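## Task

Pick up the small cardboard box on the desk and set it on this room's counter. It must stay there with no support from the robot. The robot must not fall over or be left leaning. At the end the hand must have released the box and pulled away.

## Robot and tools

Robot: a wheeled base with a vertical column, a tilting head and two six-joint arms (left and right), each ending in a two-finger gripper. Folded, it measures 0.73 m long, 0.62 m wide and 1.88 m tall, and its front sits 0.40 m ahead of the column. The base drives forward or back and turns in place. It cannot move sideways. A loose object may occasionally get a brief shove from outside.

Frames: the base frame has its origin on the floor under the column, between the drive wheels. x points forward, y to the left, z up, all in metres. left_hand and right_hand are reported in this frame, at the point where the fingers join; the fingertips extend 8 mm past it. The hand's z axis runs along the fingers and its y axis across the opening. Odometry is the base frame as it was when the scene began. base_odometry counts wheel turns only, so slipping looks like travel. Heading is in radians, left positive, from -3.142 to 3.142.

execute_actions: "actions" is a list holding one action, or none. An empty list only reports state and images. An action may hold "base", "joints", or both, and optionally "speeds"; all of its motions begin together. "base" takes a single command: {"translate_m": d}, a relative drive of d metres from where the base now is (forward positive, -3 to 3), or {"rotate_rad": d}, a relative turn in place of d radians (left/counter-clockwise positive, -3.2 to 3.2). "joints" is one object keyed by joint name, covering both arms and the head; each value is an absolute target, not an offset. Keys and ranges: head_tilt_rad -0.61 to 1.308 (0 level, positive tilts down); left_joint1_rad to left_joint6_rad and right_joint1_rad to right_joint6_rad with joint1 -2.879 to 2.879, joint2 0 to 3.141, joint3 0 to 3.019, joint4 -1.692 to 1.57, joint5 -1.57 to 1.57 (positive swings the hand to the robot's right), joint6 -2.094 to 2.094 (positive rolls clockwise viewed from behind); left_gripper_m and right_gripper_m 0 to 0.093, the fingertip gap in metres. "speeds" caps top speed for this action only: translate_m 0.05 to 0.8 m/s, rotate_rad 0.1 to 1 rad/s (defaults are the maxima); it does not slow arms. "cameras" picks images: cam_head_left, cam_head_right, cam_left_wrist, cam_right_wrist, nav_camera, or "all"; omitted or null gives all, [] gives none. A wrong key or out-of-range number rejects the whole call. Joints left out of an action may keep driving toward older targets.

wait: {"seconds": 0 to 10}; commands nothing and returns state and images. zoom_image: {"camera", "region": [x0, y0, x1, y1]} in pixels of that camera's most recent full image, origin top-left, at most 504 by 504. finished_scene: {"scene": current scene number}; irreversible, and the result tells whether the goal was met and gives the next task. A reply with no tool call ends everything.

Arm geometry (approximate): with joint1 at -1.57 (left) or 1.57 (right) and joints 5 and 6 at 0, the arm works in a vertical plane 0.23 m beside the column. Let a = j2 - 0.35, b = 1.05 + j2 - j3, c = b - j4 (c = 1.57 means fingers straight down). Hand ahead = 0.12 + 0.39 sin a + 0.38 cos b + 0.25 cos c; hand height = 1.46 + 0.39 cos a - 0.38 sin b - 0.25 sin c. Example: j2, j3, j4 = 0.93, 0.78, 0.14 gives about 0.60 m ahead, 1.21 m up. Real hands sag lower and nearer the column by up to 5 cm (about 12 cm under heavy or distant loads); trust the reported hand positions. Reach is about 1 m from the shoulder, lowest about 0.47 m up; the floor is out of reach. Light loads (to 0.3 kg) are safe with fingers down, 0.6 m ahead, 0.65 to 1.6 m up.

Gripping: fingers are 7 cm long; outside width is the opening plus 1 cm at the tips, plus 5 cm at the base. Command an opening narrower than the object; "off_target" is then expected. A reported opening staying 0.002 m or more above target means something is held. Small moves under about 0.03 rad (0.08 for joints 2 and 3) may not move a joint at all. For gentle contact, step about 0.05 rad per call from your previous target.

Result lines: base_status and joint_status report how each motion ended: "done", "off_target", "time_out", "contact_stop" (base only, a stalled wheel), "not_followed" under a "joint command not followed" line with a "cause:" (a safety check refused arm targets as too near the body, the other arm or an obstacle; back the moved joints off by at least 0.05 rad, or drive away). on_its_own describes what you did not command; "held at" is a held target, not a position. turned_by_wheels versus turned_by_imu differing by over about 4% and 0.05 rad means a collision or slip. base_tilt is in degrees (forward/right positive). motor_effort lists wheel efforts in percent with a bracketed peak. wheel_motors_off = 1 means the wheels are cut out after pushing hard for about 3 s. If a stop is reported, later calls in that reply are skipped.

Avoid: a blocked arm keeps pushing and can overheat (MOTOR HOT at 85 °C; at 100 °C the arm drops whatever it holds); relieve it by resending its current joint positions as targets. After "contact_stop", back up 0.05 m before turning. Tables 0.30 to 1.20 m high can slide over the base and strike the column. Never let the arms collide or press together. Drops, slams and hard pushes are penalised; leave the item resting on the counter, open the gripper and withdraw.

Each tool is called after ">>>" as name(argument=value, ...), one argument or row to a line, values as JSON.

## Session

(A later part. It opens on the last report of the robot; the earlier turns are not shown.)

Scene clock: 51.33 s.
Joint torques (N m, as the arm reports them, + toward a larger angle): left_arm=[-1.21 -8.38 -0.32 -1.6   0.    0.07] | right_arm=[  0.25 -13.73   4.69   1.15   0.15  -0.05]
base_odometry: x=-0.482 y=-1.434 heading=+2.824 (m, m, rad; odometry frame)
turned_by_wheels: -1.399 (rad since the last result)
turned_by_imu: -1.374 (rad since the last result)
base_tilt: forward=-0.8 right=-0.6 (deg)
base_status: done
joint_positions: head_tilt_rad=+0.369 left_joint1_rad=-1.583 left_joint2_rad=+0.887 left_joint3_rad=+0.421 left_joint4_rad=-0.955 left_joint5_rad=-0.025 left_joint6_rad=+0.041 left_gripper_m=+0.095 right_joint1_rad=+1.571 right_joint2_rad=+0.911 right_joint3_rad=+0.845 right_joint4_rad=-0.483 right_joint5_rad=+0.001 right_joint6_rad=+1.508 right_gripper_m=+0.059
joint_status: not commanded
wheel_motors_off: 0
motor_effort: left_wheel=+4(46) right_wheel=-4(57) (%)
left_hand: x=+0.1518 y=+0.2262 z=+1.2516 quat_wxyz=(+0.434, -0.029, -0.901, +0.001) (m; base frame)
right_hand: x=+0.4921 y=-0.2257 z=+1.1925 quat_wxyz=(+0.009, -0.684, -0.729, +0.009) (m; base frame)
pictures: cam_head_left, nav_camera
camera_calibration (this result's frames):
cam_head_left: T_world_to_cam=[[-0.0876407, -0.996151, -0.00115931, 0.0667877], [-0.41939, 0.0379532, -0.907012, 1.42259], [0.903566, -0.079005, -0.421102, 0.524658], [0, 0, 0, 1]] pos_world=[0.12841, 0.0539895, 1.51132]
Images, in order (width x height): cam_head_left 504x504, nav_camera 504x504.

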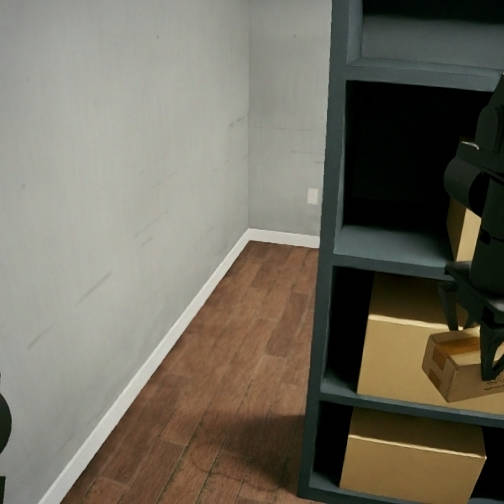

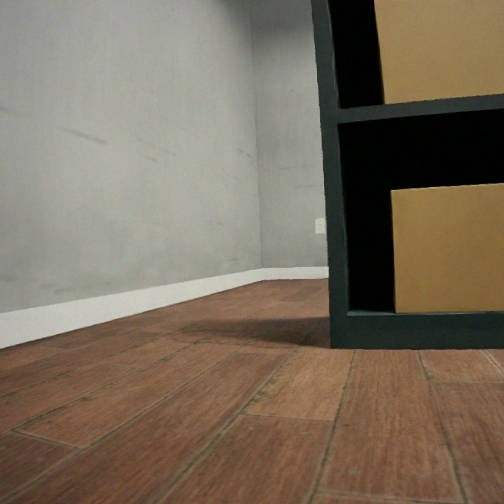

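>>> execute_actions(
  actions=[
    {"base":{"rotate_rad":0.47},"joints":{"right_joint6_rad":0.0,"right_joint2_rad":0.75,"right_joint3_rad":0.55,"right_joint4_rad":-0.32,"head_tilt_rad":0.8}},
  ],
  cameras=[],
)

>>> execute_actions(
  actions=[
    {"base":{"translate_m":0.55}},
  ],
  cameras=["cam_head_left"],
)

>>> execute_actions(
  actions=[
    {"base":{"rotate_rad":-0.5}},
  ],
  cameras=["cam_head_left","nav_camera"],
)

Scene clock: 55.40 s.
Joint torques (N m, as the arm reports them, + toward a larger angle): left_arm=[-1.32 -8.05 -0.36 -1.61  0.    0.08] | right_arm=[ 0.44 -9.42  4.03  1.32  0.03 -0.08]
base_odometry: x=-0.482 y=-1.434 heading=-2.990 (m, m, rad; odometry frame)
turned_by_wheels: +0.469 (rad since the last result)
turned_by_imu: +0.462 (rad since the last result)
base_tilt: forward=-0.8 right=-0.6 (deg)
base_status: done
joint_positions: head_tilt_rad=+0.802 left_joint1_rad=-1.583 left_joint2_rad=+0.887 left_joint3_rad=+0.421 left_joint4_rad=-0.955 left_joint5_rad=-0.025 left_joint6_rad=+0.041 left_gripper_m=+0.095 right_joint1_rad=+1.570 right_joint2_rad=+0.753 right_joint3_rad=+0.539 right_joint4_rad=-0.335 right_joint5_rad=+0.001 right_joint6_rad=+0.010 right_gripper_m=+0.059
joint_status: all done
wheel_motors_off: 0
motor_effort: left_wheel=+0(22) right_wheel=+5(25) (%)
left_hand: x=+0.1518 y=+0.2262 z=+1.2516 quat_wxyz=(+0.434, -0.029, -0.901, +0.001) (m; base frame)
right_hand: x=+0.3862 y=-0.2259 z=+1.2000 quat_wxyz=(+0.013, -0.005, -1.000, +0.001) (m; base frame)
pictures: none
No camera images: the call's "cameras" was empty. Leave "cameras" out to get every camera's image.

Scene clock: 58.07 s.
Joint torques (N m, as the arm reports them, + toward a larger angle): left_arm=[-1.31 -8.11 -0.39 -1.59  0.02  0.08] | right_arm=[ 0.38 -9.54  3.62  1.24  0.04 -0.07]
base_odometry: x=-1.026 y=-1.517 heading=-2.991 (m, m, rad; odometry frame)
turned_by_wheels: -0.001 (rad since the last result)
turned_by_imu: -0.002 (rad since the last result)
base_tilt: forward=-0.8 right=-0.7 (deg)
base_status: done
joint_positions: head_tilt_rad=+0.802 left_joint1_rad=-1.583 left_joint2_rad=+0.887 left_joint3_rad=+0.422 left_joint4_rad=-0.955 left_joint5_rad=-0.025 left_joint6_rad=+0.041 left_gripper_m=+0.095 right_joint1_rad=+1.570 right_joint2_rad=+0.754 right_joint3_rad=+0.543 right_joint4_rad=-0.333 right_joint5_rad=+0.001 right_joint6_rad=+0.010 right_gripper_m=+0.059
joint_status: not commanded
wheel_motors_off: 0
motor_effort: left_wheel=-2(56) right_wheel=+2(74) (%)
left_hand: x=+0.1526 y=+0.2262 z=+1.2513 quat_wxyz=(+0.433, -0.029, -0.901, +0.001) (m; base frame)
right_hand: x=+0.3893 y=-0.2259 z=+1.2003 quat_wxyz=(+0.010, -0.005, -1.000, +0.001) (m; base frame)
pictures: cam_head_left
camera_calibration (this result's frames):
cam_head_left: T_world_to_cam=[[-0.080006, -0.996151, 0.0357951, 0.00949627], [-0.761859, 0.0379532, -0.64663, 1.03872], [0.642782, -0.079005, -0.761964, 1.06262], [0, 0, 0, 1]] pos_world=[0.109084, 0.0539895, 1.48101]
Images, in order (width x height): cam_head_left 504x504.

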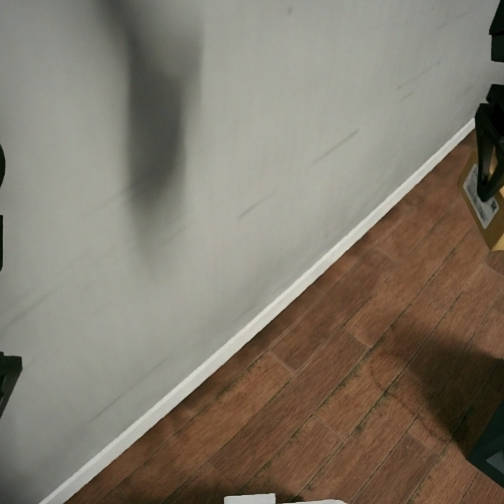

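Scene clock: 59.80 s.
Joint torques (N m, as the arm reports them, + toward a larger angle): left_arm=[-1.36 -8.19 -0.43 -1.61  0.    0.1 ] | right_arm=[ 0.28 -9.17  3.64  1.24  0.04 -0.07]
base_odometry: x=-1.026 y=-1.517 heading=+2.793 (m, m, rad; odometry frame)
turned_by_wheels: -0.499 (rad since the last result)
turned_by_imu: -0.486 (rad since the last result)
base_tilt: forward=-0.7 right=-0.6 (deg)
base_status: done
joint_positions: head_tilt_rad=+0.802 left_joint1_rad=-1.583 left_joint2_rad=+0.887 left_joint3_rad=+0.422 left_joint4_rad=-0.955 left_joint5_rad=-0.025 left_joint6_rad=+0.041 left_gripper_m=+0.095 right_joint1_rad=+1.570 right_joint2_rad=+0.754 right_joint3_rad=+0.543 right_joint4_rad=-0.333 right_joint5_rad=+0.001 right_joint6_rad=+0.010 right_gripper_m=+0.059
joint_status: not commanded
wheel_motors_off: 0
motor_effort: left_wheel=+4(46) right_wheel=-3(58) (%)
left_hand: x=+0.1526 y=+0.2262 z=+1.2513 quat_wxyz=(+0.433, -0.029, -0.901, +0.001) (m; base frame)
right_hand: x=+0.3893 y=-0.2259 z=+1.2003 quat_wxyz=(+0.010, -0.005, -1.000, +0.001) (m; base frame)
pictures: cam_head_left, nav_camera
camera_calibration (this result's frames):
cam_head_left: T_world_to_cam=[[-0.080006, -0.996151, 0.0357951, 0.00949628], [-0.761859, 0.0379532, -0.64663, 1.03872], [0.642783, -0.079005, -0.761964, 1.06262], [0, 0, 0, 1]] pos_world=[0.109084, 0.0539895, 1.48101]
Images, in order (width x height): cam_head_left 504x504, nav_camera 504x504.

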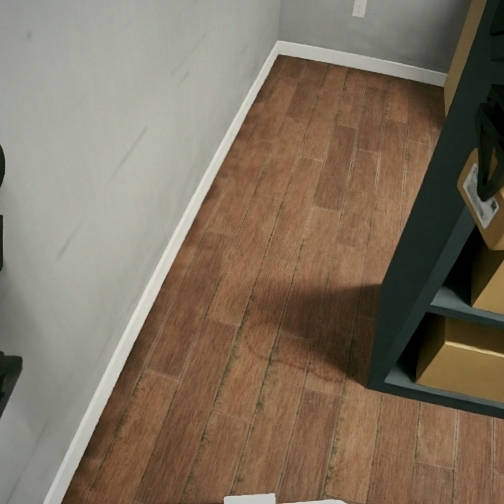

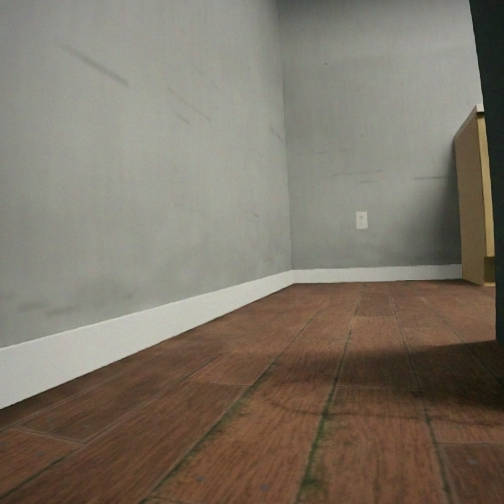

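>>> execute_actions(
  actions=[
    {"base":{"translate_m":0.5}},
  ],
  cameras=[],
)

>>> execute_actions(
  actions=[
    {"base":{"rotate_rad":-0.23}},
  ],
  cameras=["cam_head_left","nav_camera"],
)

Scene clock: 63.63 s.
Joint torques (N m, as the arm reports them, + toward a larger angle): left_arm=[-1.49 -8.38 -0.42 -1.66  0.    0.07] | right_arm=[ 0.42 -9.51  3.47  1.23  0.03 -0.07]
base_odometry: x=-1.496 y=-1.346 heading=+2.792 (m, m, rad; odometry frame)
turned_by_wheels: -0.001 (rad since the last result)
turned_by_imu: -0.002 (rad since the last result)
base_tilt: forward=-0.8 right=-0.7 (deg)
base_status: done
joint_positions: head_tilt_rad=+0.803 left_joint1_rad=-1.583 left_joint2_rad=+0.887 left_joint3_rad=+0.422 left_joint4_rad=-0.955 left_joint5_rad=-0.025 left_joint6_rad=+0.041 left_gripper_m=+0.095 right_joint1_rad=+1.570 right_joint2_rad=+0.754 right_joint3_rad=+0.546 right_joint4_rad=-0.332 right_joint5_rad=+0.001 right_joint6_rad=+0.010 right_gripper_m=+0.059
joint_status: not commanded
wheel_motors_off: 0
motor_effort: left_wheel=+0(59) right_wheel=+1(69) (%)
left_hand: x=+0.1524 y=+0.2262 z=+1.2514 quat_wxyz=(+0.433, -0.029, -0.901, +0.001) (m; base frame)
right_hand: x=+0.3910 y=-0.2259 z=+1.2005 quat_wxyz=(+0.008, -0.005, -1.000, +0.001) (m; base frame)
pictures: none
No camera images: the call's "cameras" was empty. Leave "cameras" out to get every camera's image.

Scene clock: 64.97 s.
Joint torques (N m, as the arm reports them, + toward a larger angle): left_arm=[-1.18 -8.11 -0.49 -1.6   0.01  0.07] | right_arm=[ 0.39 -9.39  3.43  1.23  0.04 -0.07]
base_odometry: x=-1.496 y=-1.346 heading=+2.563 (m, m, rad; odometry frame)
turned_by_wheels: -0.229 (rad since the last result)
turned_by_imu: -0.220 (rad since the last result)
base_tilt: forward=-0.8 right=-0.6 (deg)
base_status: done
joint_positions: head_tilt_rad=+0.803 left_joint1_rad=-1.583 left_joint2_rad=+0.887 left_joint3_rad=+0.422 left_joint4_rad=-0.955 left_joint5_rad=-0.025 left_joint6_rad=+0.041 left_gripper_m=+0.095 right_joint1_rad=+1.570 right_joint2_rad=+0.754 right_joint3_rad=+0.546 right_joint4_rad=-0.332 right_joint5_rad=+0.001 right_joint6_rad=+0.010 right_gripper_m=+0.059
joint_status: not commanded
wheel_motors_off: 0
motor_effort: left_wheel=-1(46) right_wheel=-4(56) (%)
left_hand: x=+0.1524 y=+0.2262 z=+1.2514 quat_wxyz=(+0.433, -0.029, -0.901, +0.001) (m; base frame)
right_hand: x=+0.3910 y=-0.2259 z=+1.2005 quat_wxyz=(+0.008, -0.005, -1.000, +0.001) (m; base frame)
pictures: cam_head_left, nav_camera
camera_calibration (this result's frames):
cam_head_left: T_world_to_cam=[[-0.0800003, -0.996151, 0.0358078, 0.00947643], [-0.761962, 0.0379532, -0.646509, 1.03854], [0.642662, -0.079005, -0.762066, 1.06279], [0, 0, 0, 1]] pos_world=[0.109074, 0.0539895, 1.481]
Images, in order (width x height): cam_head_left 504x504, nav_camera 504x504.

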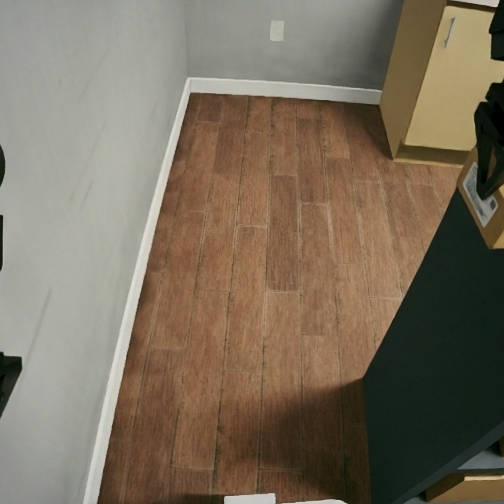

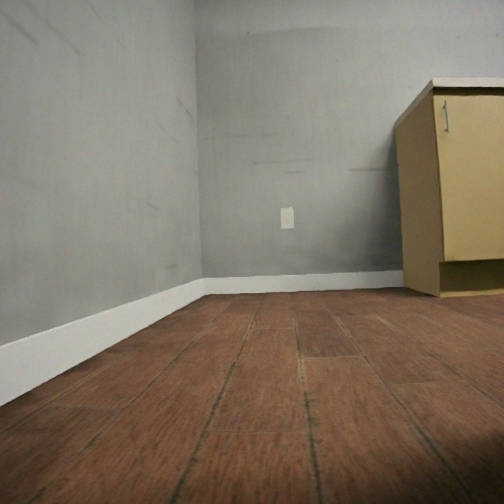

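>>> execute_actions(
  actions=[
    {"base":{"rotate_rad":-0.1}},
  ],
  cameras=[],
)

>>> execute_actions(
  actions=[
    {"base":{"translate_m":1.2},"speeds":{"translate_m":0.5}},
  ],
  cameras=[],
)

>>> execute_actions(
  actions=[
    {"base":{"rotate_rad":-0.55},"joints":{"head_tilt_rad":0.7}},
  ],
  cameras=["cam_head_left","nav_camera"],
)

Scene clock: 67.57 s.
Joint torques (N m, as the arm reports them, + toward a larger angle): left_arm=[-1.65 -8.18 -0.36 -1.65  0.    0.06] | right_arm=[ 0.41 -9.44  3.5   1.23  0.03 -0.08]
base_odometry: x=-1.496 y=-1.346 heading=+2.464 (m, m, rad; odometry frame)
turned_by_wheels: -0.099 (rad since the last result)
turned_by_imu: -0.098 (rad since the last result)
base_tilt: forward=-0.7 right=-0.7 (deg)
base_status: done
joint_positions: head_tilt_rad=+0.803 left_joint1_rad=-1.583 left_joint2_rad=+0.887 left_joint3_rad=+0.422 left_joint4_rad=-0.955 left_joint5_rad=-0.025 left_joint6_rad=+0.041 left_gripper_m=+0.095 right_joint1_rad=+1.570 right_joint2_rad=+0.754 right_joint3_rad=+0.546 right_joint4_rad=-0.332 right_joint5_rad=+0.001 right_joint6_rad=+0.010 right_gripper_m=+0.059
joint_status: not commanded
wheel_motors_off: 0
motor_effort: left_wheel=+2(19) right_wheel=-3(49) (%)
left_hand: x=+0.1524 y=+0.2262 z=+1.2514 quat_wxyz=(+0.433, -0.029, -0.901, +0.001) (m; base frame)
right_hand: x=+0.3910 y=-0.2259 z=+1.2005 quat_wxyz=(+0.008, -0.005, -1.000, +0.001) (m; base frame)
pictures: none
No camera images: the call's "cameras" was empty. Leave "cameras" out to get every camera's image.

Scene clock: 71.60 s.
Joint torques (N m, as the arm reports them, + toward a larger angle): left_arm=[-1.35 -8.17 -0.33 -1.58  0.01  0.07] | right_arm=[ 0.48 -9.5   3.49  1.17  0.03 -0.08]
base_odometry: x=-2.431 y=-0.593 heading=+2.463 (m, m, rad; odometry frame)
turned_by_wheels: -0.001 (rad since the last result)
turned_by_imu: -0.002 (rad since the last result)
base_tilt: forward=-0.7 right=-0.7 (deg)
base_status: done
joint_positions: head_tilt_rad=+0.803 left_joint1_rad=-1.583 left_joint2_rad=+0.886 left_joint3_rad=+0.421 left_joint4_rad=-0.955 left_joint5_rad=-0.025 left_joint6_rad=+0.041 left_gripper_m=+0.095 right_joint1_rad=+1.570 right_joint2_rad=+0.754 right_joint3_rad=+0.546 right_joint4_rad=-0.332 right_joint5_rad=+0.001 right_joint6_rad=+0.010 right_gripper_m=+0.059
joint_status: not commanded
wheel_motors_off: 0
motor_effort: left_wheel=-2(55) right_wheel=+2(69) (%)
left_hand: x=+0.1521 y=+0.2262 z=+1.2515 quat_wxyz=(+0.433, -0.029, -0.901, +0.001) (m; base frame)
right_hand: x=+0.3910 y=-0.2259 z=+1.2005 quat_wxyz=(+0.008, -0.005, -1.000, +0.001) (m; base frame)
pictures: none
No camera images: the call's "cameras" was empty. Leave "cameras" out to get every camera's image.

Scene clock: 73.40 s.
Joint torques (N m, as the arm reports them, + toward a larger angle): left_arm=[-1.29 -8.11 -0.35 -1.64  0.    0.09] | right_arm=[ 0.48 -9.45  3.43  1.21  0.04 -0.08]
base_odometry: x=-2.431 y=-0.593 heading=+1.914 (m, m, rad; odometry frame)
turned_by_wheels: -0.549 (rad since the last result)
turned_by_imu: -0.534 (rad since the last result)
base_tilt: forward=-0.7 right=-0.6 (deg)
base_status: done
joint_positions: head_tilt_rad=+0.717 left_joint1_rad=-1.583 left_joint2_rad=+0.886 left_joint3_rad=+0.421 left_joint4_rad=-0.955 left_joint5_rad=-0.025 left_joint6_rad=+0.041 left_gripper_m=+0.095 right_joint1_rad=+1.570 right_joint2_rad=+0.754 right_joint3_rad=+0.546 right_joint4_rad=-0.332 right_joint5_rad=+0.001 right_joint6_rad=+0.010 right_gripper_m=+0.059
joint_status: all done
wheel_motors_off: 0
motor_effort: left_wheel=+3(51) right_wheel=-3(56) (%)
left_hand: x=+0.1521 y=+0.2262 z=+1.2515 quat_wxyz=(+0.433, -0.029, -0.901, +0.001) (m; base frame)
right_hand: x=+0.3910 y=-0.2258 z=+1.2005 quat_wxyz=(+0.008, -0.005, -1.000, +0.001) (m; base frame)
pictures: cam_head_left, nav_camera
camera_calibration (this result's frames):
cam_head_left: T_world_to_cam=[[-0.0827796, -0.996151, 0.0288058, 0.0203984], [-0.703632, 0.0379532, -0.709551, 1.13271], [0.705727, -0.079005, -0.704065, 0.970313], [0, 0, 0, 1]] pos_world=[0.113923, 0.0539895, 1.48629]
Images, in order (width x height): cam_head_left 504x504, nav_camera 504x504.

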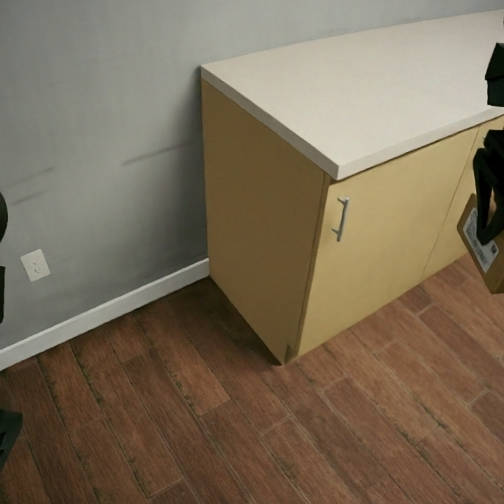

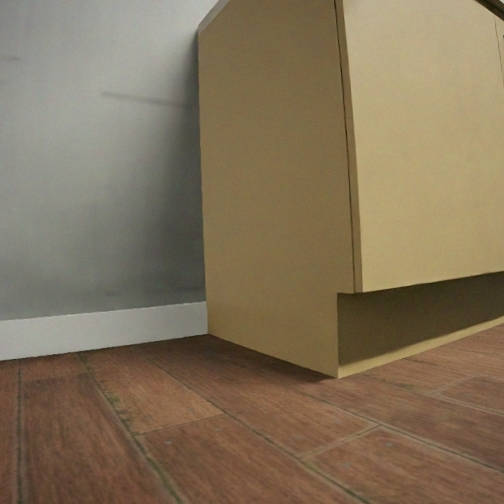

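>>> execute_actions(
  actions=[
    {"base":{"translate_m":0.48},"joints":{"right_joint2_rad":1.55,"right_joint3_rad":2.0,"right_joint4_rad":-0.95,"head_tilt_rad":0.8}},
  ],
  cameras=[],
)

>>> execute_actions(
  actions=[
    {"joints":{"right_joint2_rad":1.83,"right_joint3_rad":2.2,"right_joint4_rad":-0.88}},
  ],
  cameras=["cam_head_left","cam_head_right","cam_right_wrist"],
)

Scene clock: 76.93 s.
Joint torques (N m, as the arm reports them, + toward a larger angle): left_arm=[-1.38 -8.31 -0.46 -1.64  0.01  0.07] | right_arm=[  0.55 -23.82   9.25   0.09   0.03  -0.07]
base_odometry: x=-2.592 y=-0.141 heading=+1.913 (m, m, rad; odometry frame)
turned_by_wheels: -0.001 (rad since the last result)
turned_by_imu: -0.002 (rad since the last result)
base_tilt: forward=-0.7 right=-0.6 (deg)
base_status: done
joint_positions: head_tilt_rad=+0.802 left_joint1_rad=-1.583 left_joint2_rad=+0.887 left_joint3_rad=+0.422 left_joint4_rad=-0.955 left_joint5_rad=-0.025 left_joint6_rad=+0.041 left_gripper_m=+0.095 right_joint1_rad=+1.570 right_joint2_rad=+1.544 right_joint3_rad=+1.984 right_joint4_rad=-0.932 right_joint5_rad=+0.001 right_joint6_rad=+0.010 right_gripper_m=+0.059
joint_status: all done
wheel_motors_off: 0
motor_effort: left_wheel=-1(60) right_wheel=+1(68) (%)
left_hand: x=+0.1524 y=+0.2262 z=+1.2514 quat_wxyz=(+0.433, -0.029, -0.901, +0.001) (m; base frame)
right_hand: x=+0.8038 y=-0.2260 z=+1.1329 quat_wxyz=(-0.016, -0.005, -1.000, +0.001) (m; base frame)
pictures: none
No camera images: the call's "cameras" was empty. Leave "cameras" out to get every camera's image.

Scene clock: 78.40 s.
Joint torques (N m, as the arm reports them, + toward a larger angle): left_arm=[-1.45 -8.11 -0.39 -1.63  0.    0.07] | right_arm=[  0.62 -25.53   9.67   1.01   0.04  -0.07]
base_odometry: x=-2.592 y=-0.141 heading=+1.913 (m, m, rad; odometry frame)
turned_by_wheels: +0.000 (rad since the last result)
turned_by_imu: -0.001 (rad since the last result)
base_tilt: forward=-0.7 right=-0.6 (deg)
base_status: not commanded
joint_positions: head_tilt_rad=+0.802 left_joint1_rad=-1.583 left_joint2_rad=+0.887 left_joint3_rad=+0.422 left_joint4_rad=-0.955 left_joint5_rad=-0.025 left_joint6_rad=+0.041 left_gripper_m=+0.095 right_joint1_rad=+1.570 right_joint2_rad=+1.843 right_joint3_rad=+2.172 right_joint4_rad=-0.888 right_joint5_rad=+0.001 right_joint6_rad=+0.010 right_gripper_m=+0.059
joint_status: all done
wheel_motors_off: 0
motor_effort: left_wheel=-1(1) right_wheel=+1(2) (%)
left_hand: x=+0.1524 y=+0.2262 z=+1.2514 quat_wxyz=(+0.433, -0.029, -0.901, +0.001) (m; base frame)
right_hand: x=+0.7866 y=-0.2260 z=+0.9876 quat_wxyz=(+0.018, -0.005, -1.000, +0.001) (m; base frame)
pictures: cam_head_left, cam_head_right, cam_right_wrist
camera_calibration (this result's frames):
cam_head_left: T_world_to_cam=[[-0.0800112, -0.996151, 0.0357834, 0.00951444], [-0.761765, 0.0379532, -0.64674, 1.03889], [0.642893, -0.079005, -0.76187, 1.06247], [0, 0, 0, 1]] pos_world=[0.109092, 0.0539895, 1.48102]
cam_head_right: T_world_to_cam=[[-0.065119, -0.997482, 0.0281027, -0.0819031], [-0.749637, 0.0303117, -0.661155, 1.05408], [0.658638, -0.0641206, -0.749723, 1.03968], [0, 0, 0, 1]] pos_world=[0.100076, -0.0469833, 1.47868]
cam_right_wrist: T_world_to_cam=[[-0.0145446, -0.999878, -0.00575938, -0.210003], [-0.77654, 0.00766687, 0.630021, -0.00725171], [-0.6299, 0.0136358, -0.776557, 1.38781], [0, 0, 0, 1]] pos_world=[0.865494, -0.228846, 1.08107]
Images, in order (width x height): cam_head_left 504x504, cam_head_right 504x504, cam_right_wrist 504x504.

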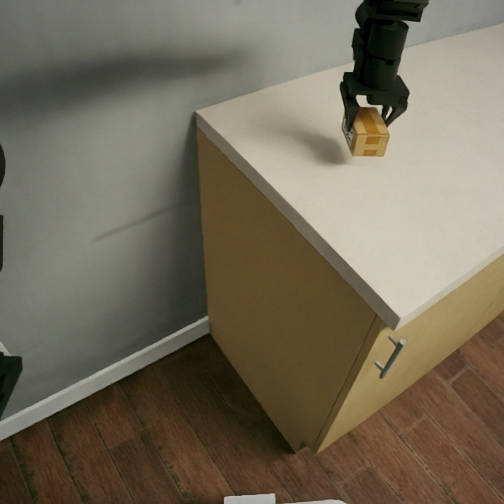

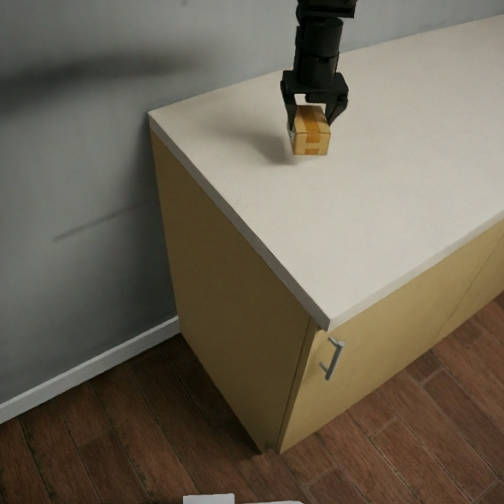

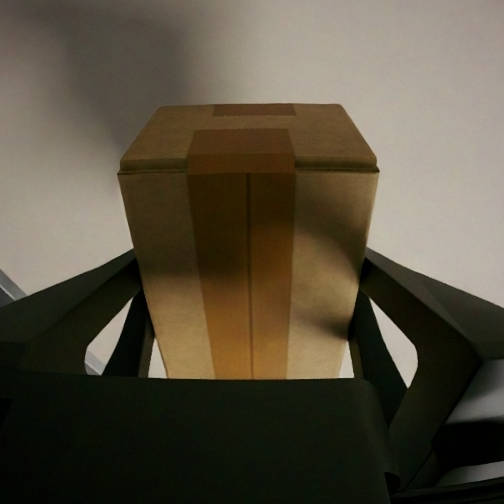

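>>> execute_actions(
  actions=[
    {"joints":{"right_joint2_rad":1.87,"right_joint4_rad":-0.84}},
  ],
  cameras=["cam_head_right"],
)

>>> execute_actions(
  actions=[
    {"joints":{"right_joint2_rad":1.9}},
  ],
  cameras=["cam_head_right"],
)

Scene clock: 79.70 s.
Joint torques (N m, as the arm reports them, + toward a larger angle): left_arm=[-1.52 -8.39 -0.42 -1.61  0.    0.07] | right_arm=[  0.58 -24.08   9.62   1.33   0.03  -0.08]
base_odometry: x=-2.592 y=-0.141 heading=+1.913 (m, m, rad; odometry frame)
turned_by_wheels: +0.000 (rad since the last result)
turned_by_imu: +0.000 (rad since the last result)
base_tilt: forward=-0.7 right=-0.7 (deg)
base_status: not commanded
joint_positions: head_tilt_rad=+0.802 left_joint1_rad=-1.583 left_joint2_rad=+0.887 left_joint3_rad=+0.422 left_joint4_rad=-0.955 left_joint5_rad=-0.025 left_joint6_rad=+0.041 left_gripper_m=+0.095 right_joint1_rad=+1.570 right_joint2_rad=+1.867 right_joint3_rad=+2.172 right_joint4_rad=-0.855 right_joint5_rad=+0.001 right_joint6_rad=+0.010 right_gripper_m=+0.059
joint_status: all done
wheel_motors_off: 0
motor_effort: left_wheel=-1(1) right_wheel=+1(1) (%)
left_hand: x=+0.1524 y=+0.2262 z=+1.2514 quat_wxyz=(+0.433, -0.029, -0.901, +0.001) (m; base frame)
right_hand: x=+0.7835 y=-0.2260 z=+0.9717 quat_wxyz=(+0.013, -0.005, -1.000, +0.001) (m; base frame)
pictures: cam_head_right
camera_calibration (this result's frames):
cam_head_right: T_world_to_cam=[[-0.065119, -0.997482, 0.0281027, -0.0819031], [-0.749637, 0.0303117, -0.661155, 1.05408], [0.658638, -0.0641206, -0.749723, 1.03968], [0, 0, 0, 1]] pos_world=[0.100076, -0.0469833, 1.47868]
Images, in order (width x height): cam_head_right 504x504.

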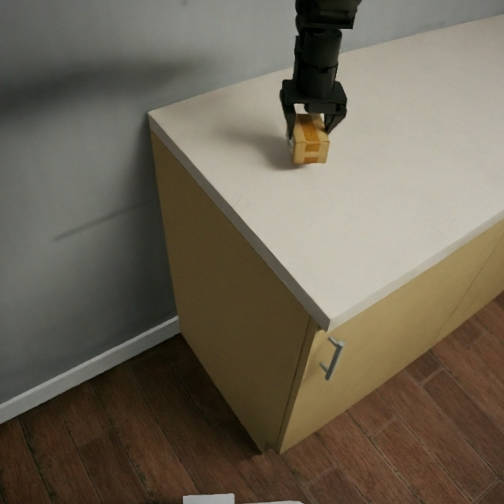

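Scene clock: 80.47 s.
Joint torques (N m, as the arm reports them, + toward a larger angle): left_arm=[-1.22 -8.19 -0.43 -1.56  0.01  0.05] | right_arm=[  0.61 -24.06   9.32   1.29   0.03  -0.08]
base_odometry: x=-2.592 y=-0.141 heading=+1.913 (m, m, rad; odometry frame)
turned_by_wheels: +0.000 (rad since the last result)
turned_by_imu: +0.000 (rad since the last result)
base_tilt: forward=-0.7 right=-0.6 (deg)
base_status: not commanded
joint_positions: head_tilt_rad=+0.802 left_joint1_rad=-1.583 left_joint2_rad=+0.887 left_joint3_rad=+0.422 left_joint4_rad=-0.955 left_joint5_rad=-0.025 left_joint6_rad=+0.041 left_gripper_m=+0.095 right_joint1_rad=+1.570 right_joint2_rad=+1.901 right_joint3_rad=+2.172 right_joint4_rad=-0.855 right_joint5_rad=+0.001 right_joint6_rad=+0.010 right_gripper_m=+0.059
joint_status: all done
wheel_motors_off: 0
motor_effort: left_wheel=-1(1) right_wheel=+1(1) (%)
left_hand: x=+0.1524 y=+0.2262 z=+1.2514 quat_wxyz=(+0.433, -0.029, -0.901, +0.001) (m; base frame)
right_hand: x=+0.7664 y=-0.2261 z=+0.9493 quat_wxyz=(+0.030, -0.005, -1.000, +0.001) (m; base frame)
pictures: cam_head_right
camera_calibration (this result's frames):
cam_head_right: T_world_to_cam=[[-0.065119, -0.997482, 0.0281027, -0.0819031], [-0.749637, 0.0303117, -0.661155, 1.05408], [0.658638, -0.0641206, -0.749723, 1.03968], [0, 0, 0, 1]] pos_world=[0.100076, -0.0469833, 1.47868]
Images, in order (width x height): cam_head_right 504x504.

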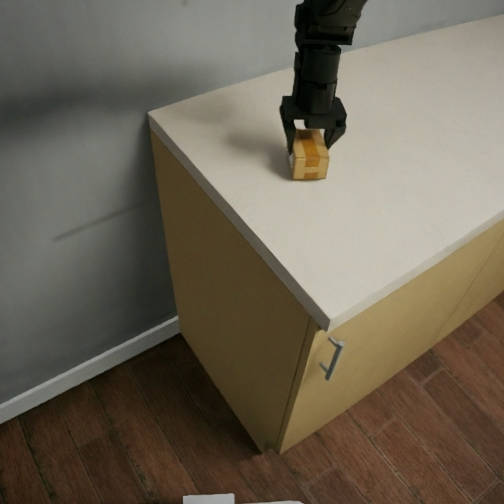

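>>> execute_actions(
  actions=[
    {"joints":{"right_joint2_rad":1.935,"right_joint4_rad":-0.77}},
  ],
  cameras=["cam_head_right"],
)

Scene clock: 81.57 s.
Joint torques (N m, as the arm reports them, + toward a larger angle): left_arm=[-1.45 -8.09 -0.37 -1.56  0.02  0.05] | right_arm=[  0.62 -22.5    9.23   1.75  -0.01  -0.07]
base_odometry: x=-2.592 y=-0.141 heading=+1.913 (m, m, rad; odometry frame)
turned_by_wheels: +0.000 (rad since the last result)
turned_by_imu: +0.000 (rad since the last result)
base_tilt: forward=-0.7 right=-0.6 (deg)
base_status: not commanded
joint_positions: head_tilt_rad=+0.802 left_joint1_rad=-1.583 left_joint2_rad=+0.887 left_joint3_rad=+0.422 left_joint4_rad=-0.955 left_joint5_rad=-0.025 left_joint6_rad=+0.041 left_gripper_m=+0.095 right_joint1_rad=+1.571 right_joint2_rad=+1.914 right_joint3_rad=+2.172 right_joint4_rad=-0.794 right_joint5_rad=+0.002 right_joint6_rad=+0.010 right_gripper_m=+0.059
joint_status: all done
wheel_motors_off: 0
motor_effort: left_wheel=-1(1) right_wheel=+2(2) (%)
left_hand: x=+0.1524 y=+0.2262 z=+1.2514 quat_wxyz=(+0.433, -0.029, -0.901, +0.001) (m; base frame)
right_hand: x=+0.7748 y=-0.2260 z=+0.9405 quat_wxyz=(+0.006, -0.005, -1.000, +0.001) (m; base frame)
pictures: cam_head_right
camera_calibration (this result's frames):
cam_head_right: T_world_to_cam=[[-0.065119, -0.997482, 0.0281027, -0.0819031], [-0.749636, 0.0303117, -0.661155, 1.05408], [0.658638, -0.0641206, -0.749723, 1.03968], [0, 0, 0, 1]] pos_world=[0.100076, -0.0469833, 1.47868]
Images, in order (width x height): cam_head_right 504x504.

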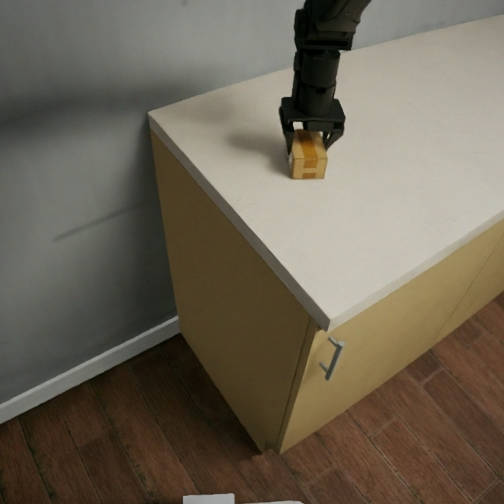

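Contact.

>>> execute_actions(
  actions=[
    {"joints":{"right_gripper_m":0.093}},
  ],
  cameras=[],
)

>>> execute_actions(
  actions=[
    {"joints":{"right_joint2_rad":1.6,"right_joint4_rad":-1.0}},
  ],
  cameras=[],
)

>>> execute_actions(
  actions=[
    {"base":{"translate_m":-0.35},"joints":{"right_joint2_rad":0.9,"right_joint3_rad":0.85,"right_joint4_rad":-0.47}},
  ],
  cameras=["cam_head_right"],
)

>>> finished_scene(
  scene=1,
)

Scene clock: 83.70 s.
Joint torques (N m, as the arm reports them, + toward a larger angle): left_arm=[-1.21 -7.92 -0.4  -1.64  0.    0.06] | right_arm=[  0.59 -22.9    9.24   1.57  -0.01  -0.07]
base_odometry: x=-2.592 y=-0.141 heading=+1.913 (m, m, rad; odometry frame)
turned_by_wheels: +0.000 (rad since the last result)
turned_by_imu: -0.001 (rad since the last result)
base_tilt: forward=-0.7 right=-0.6 (deg)
base_status: not commanded
joint_positions: head_tilt_rad=+0.802 left_joint1_rad=-1.583 left_joint2_rad=+0.887 left_joint3_rad=+0.422 left_joint4_rad=-0.955 left_joint5_rad=-0.025 left_joint6_rad=+0.041 left_gripper_m=+0.095 right_joint1_rad=+1.571 right_joint2_rad=+1.918 right_joint3_rad=+2.172 right_joint4_rad=-0.790 right_joint5_rad=+0.002 right_joint6_rad=+0.010 right_gripper_m=+0.093
joint_status: all done
wheel_motors_off: 0
motor_effort: left_wheel=+0(1) right_wheel=+1(1) (%)
left_hand: x=+0.1524 y=+0.2262 z=+1.2514 quat_wxyz=(+0.433, -0.029, -0.901, +0.001) (m; base frame)
right_hand: x=+0.7736 y=-0.2260 z=+0.9378 quat_wxyz=(+0.006, -0.005, -1.000, +0.001) (m; base frame)
pictures: none
No camera images: the call's "cameras" was empty. Leave "cameras" out to get every camera's image.

Scene clock: 85.37 s.
Joint torques (N m, as the arm reports them, + toward a larger angle): left_arm=[-1.61 -7.83 -0.44 -1.63  0.01  0.08] | right_arm=[  0.45 -26.23   8.8    0.39  -0.01  -0.08]
base_odometry: x=-2.592 y=-0.141 heading=+1.913 (m, m, rad; odometry frame)
turned_by_wheels: +0.000 (rad since the last result)
turned_by_imu: -0.001 (rad since the last result)
base_tilt: forward=-0.8 right=-0.6 (deg)
base_status: not commanded
joint_positions: head_tilt_rad=+0.802 left_joint1_rad=-1.583 left_joint2_rad=+0.887 left_joint3_rad=+0.422 left_joint4_rad=-0.955 left_joint5_rad=-0.025 left_joint6_rad=+0.041 left_gripper_m=+0.095 right_joint1_rad=+1.571 right_joint2_rad=+1.613 right_joint3_rad=+2.198 right_joint4_rad=-0.986 right_joint5_rad=+0.002 right_joint6_rad=+0.010 right_gripper_m=+0.093
joint_status: all done
wheel_motors_off: 0
motor_effort: left_wheel=-1(1) right_wheel=+1(1) (%)
left_hand: x=+0.1524 y=+0.2262 z=+1.2514 quat_wxyz=(+0.433, -0.029, -0.901, +0.001) (m; base frame)
right_hand: x=+0.8632 y=-0.2259 z=+1.1571 quat_wxyz=(-0.062, -0.005, -0.998, +0.001) (m; base frame)
pictures: none
No camera images: the call's "cameras" was empty. Leave "cameras" out to get every camera's image.

Scene clock: 87.57 s.
Joint torques (N m, as the arm reports them, + toward a larger angle): left_arm=[-1.29 -7.97 -0.21 -1.63 -0.02  0.07] | right_arm=[  0.45 -13.23   5.84   0.85  -0.01  -0.07]
base_odometry: x=-2.475 y=-0.470 heading=+1.912 (m, m, rad; odometry frame)
turned_by_wheels: -0.001 (rad since the last result)
turned_by_imu: -0.002 (rad since the last result)
base_tilt: forward=-0.7 right=-0.7 (deg)
base_status: done
joint_positions: head_tilt_rad=+0.803 left_joint1_rad=-1.583 left_joint2_rad=+0.885 left_joint3_rad=+0.419 left_joint4_rad=-0.955 left_joint5_rad=-0.025 left_joint6_rad=+0.041 left_gripper_m=+0.095 right_joint1_rad=+1.571 right_joint2_rad=+0.904 right_joint3_rad=+0.832 right_joint4_rad=-0.473 right_joint5_rad=+0.002 right_joint6_rad=+0.010 right_gripper_m=+0.093
joint_status: all done
wheel_motors_off: 0
motor_effort: left_wheel=-3(49) right_wheel=+2(49) (%)
left_hand: x=+0.1510 y=+0.2262 z=+1.2519 quat_wxyz=(+0.434, -0.029, -0.900, +0.001) (m; base frame)
right_hand: x=+0.4888 y=-0.2259 z=+1.1931 quat_wxyz=(+0.011, -0.005, -1.000, +0.001) (m; base frame)
pictures: cam_head_right
camera_calibration (this result's frames):
cam_head_right: T_world_to_cam=[[-0.0651011, -0.997482, 0.0281443, -0.081968], [-0.750058, 0.0303117, -0.660677, 1.05337], [0.65816, -0.0641206, -0.750143, 1.04035], [0, 0, 0, 1]] pos_world=[0.100037, -0.0469833, 1.47865]
Images, in order (width x height): cam_head_right 504x504.

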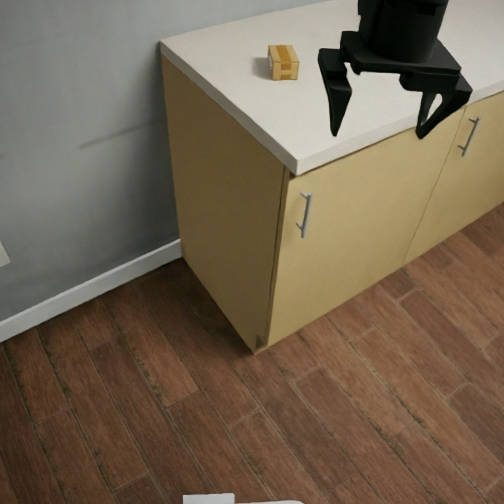

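The scene is finished: the task was done.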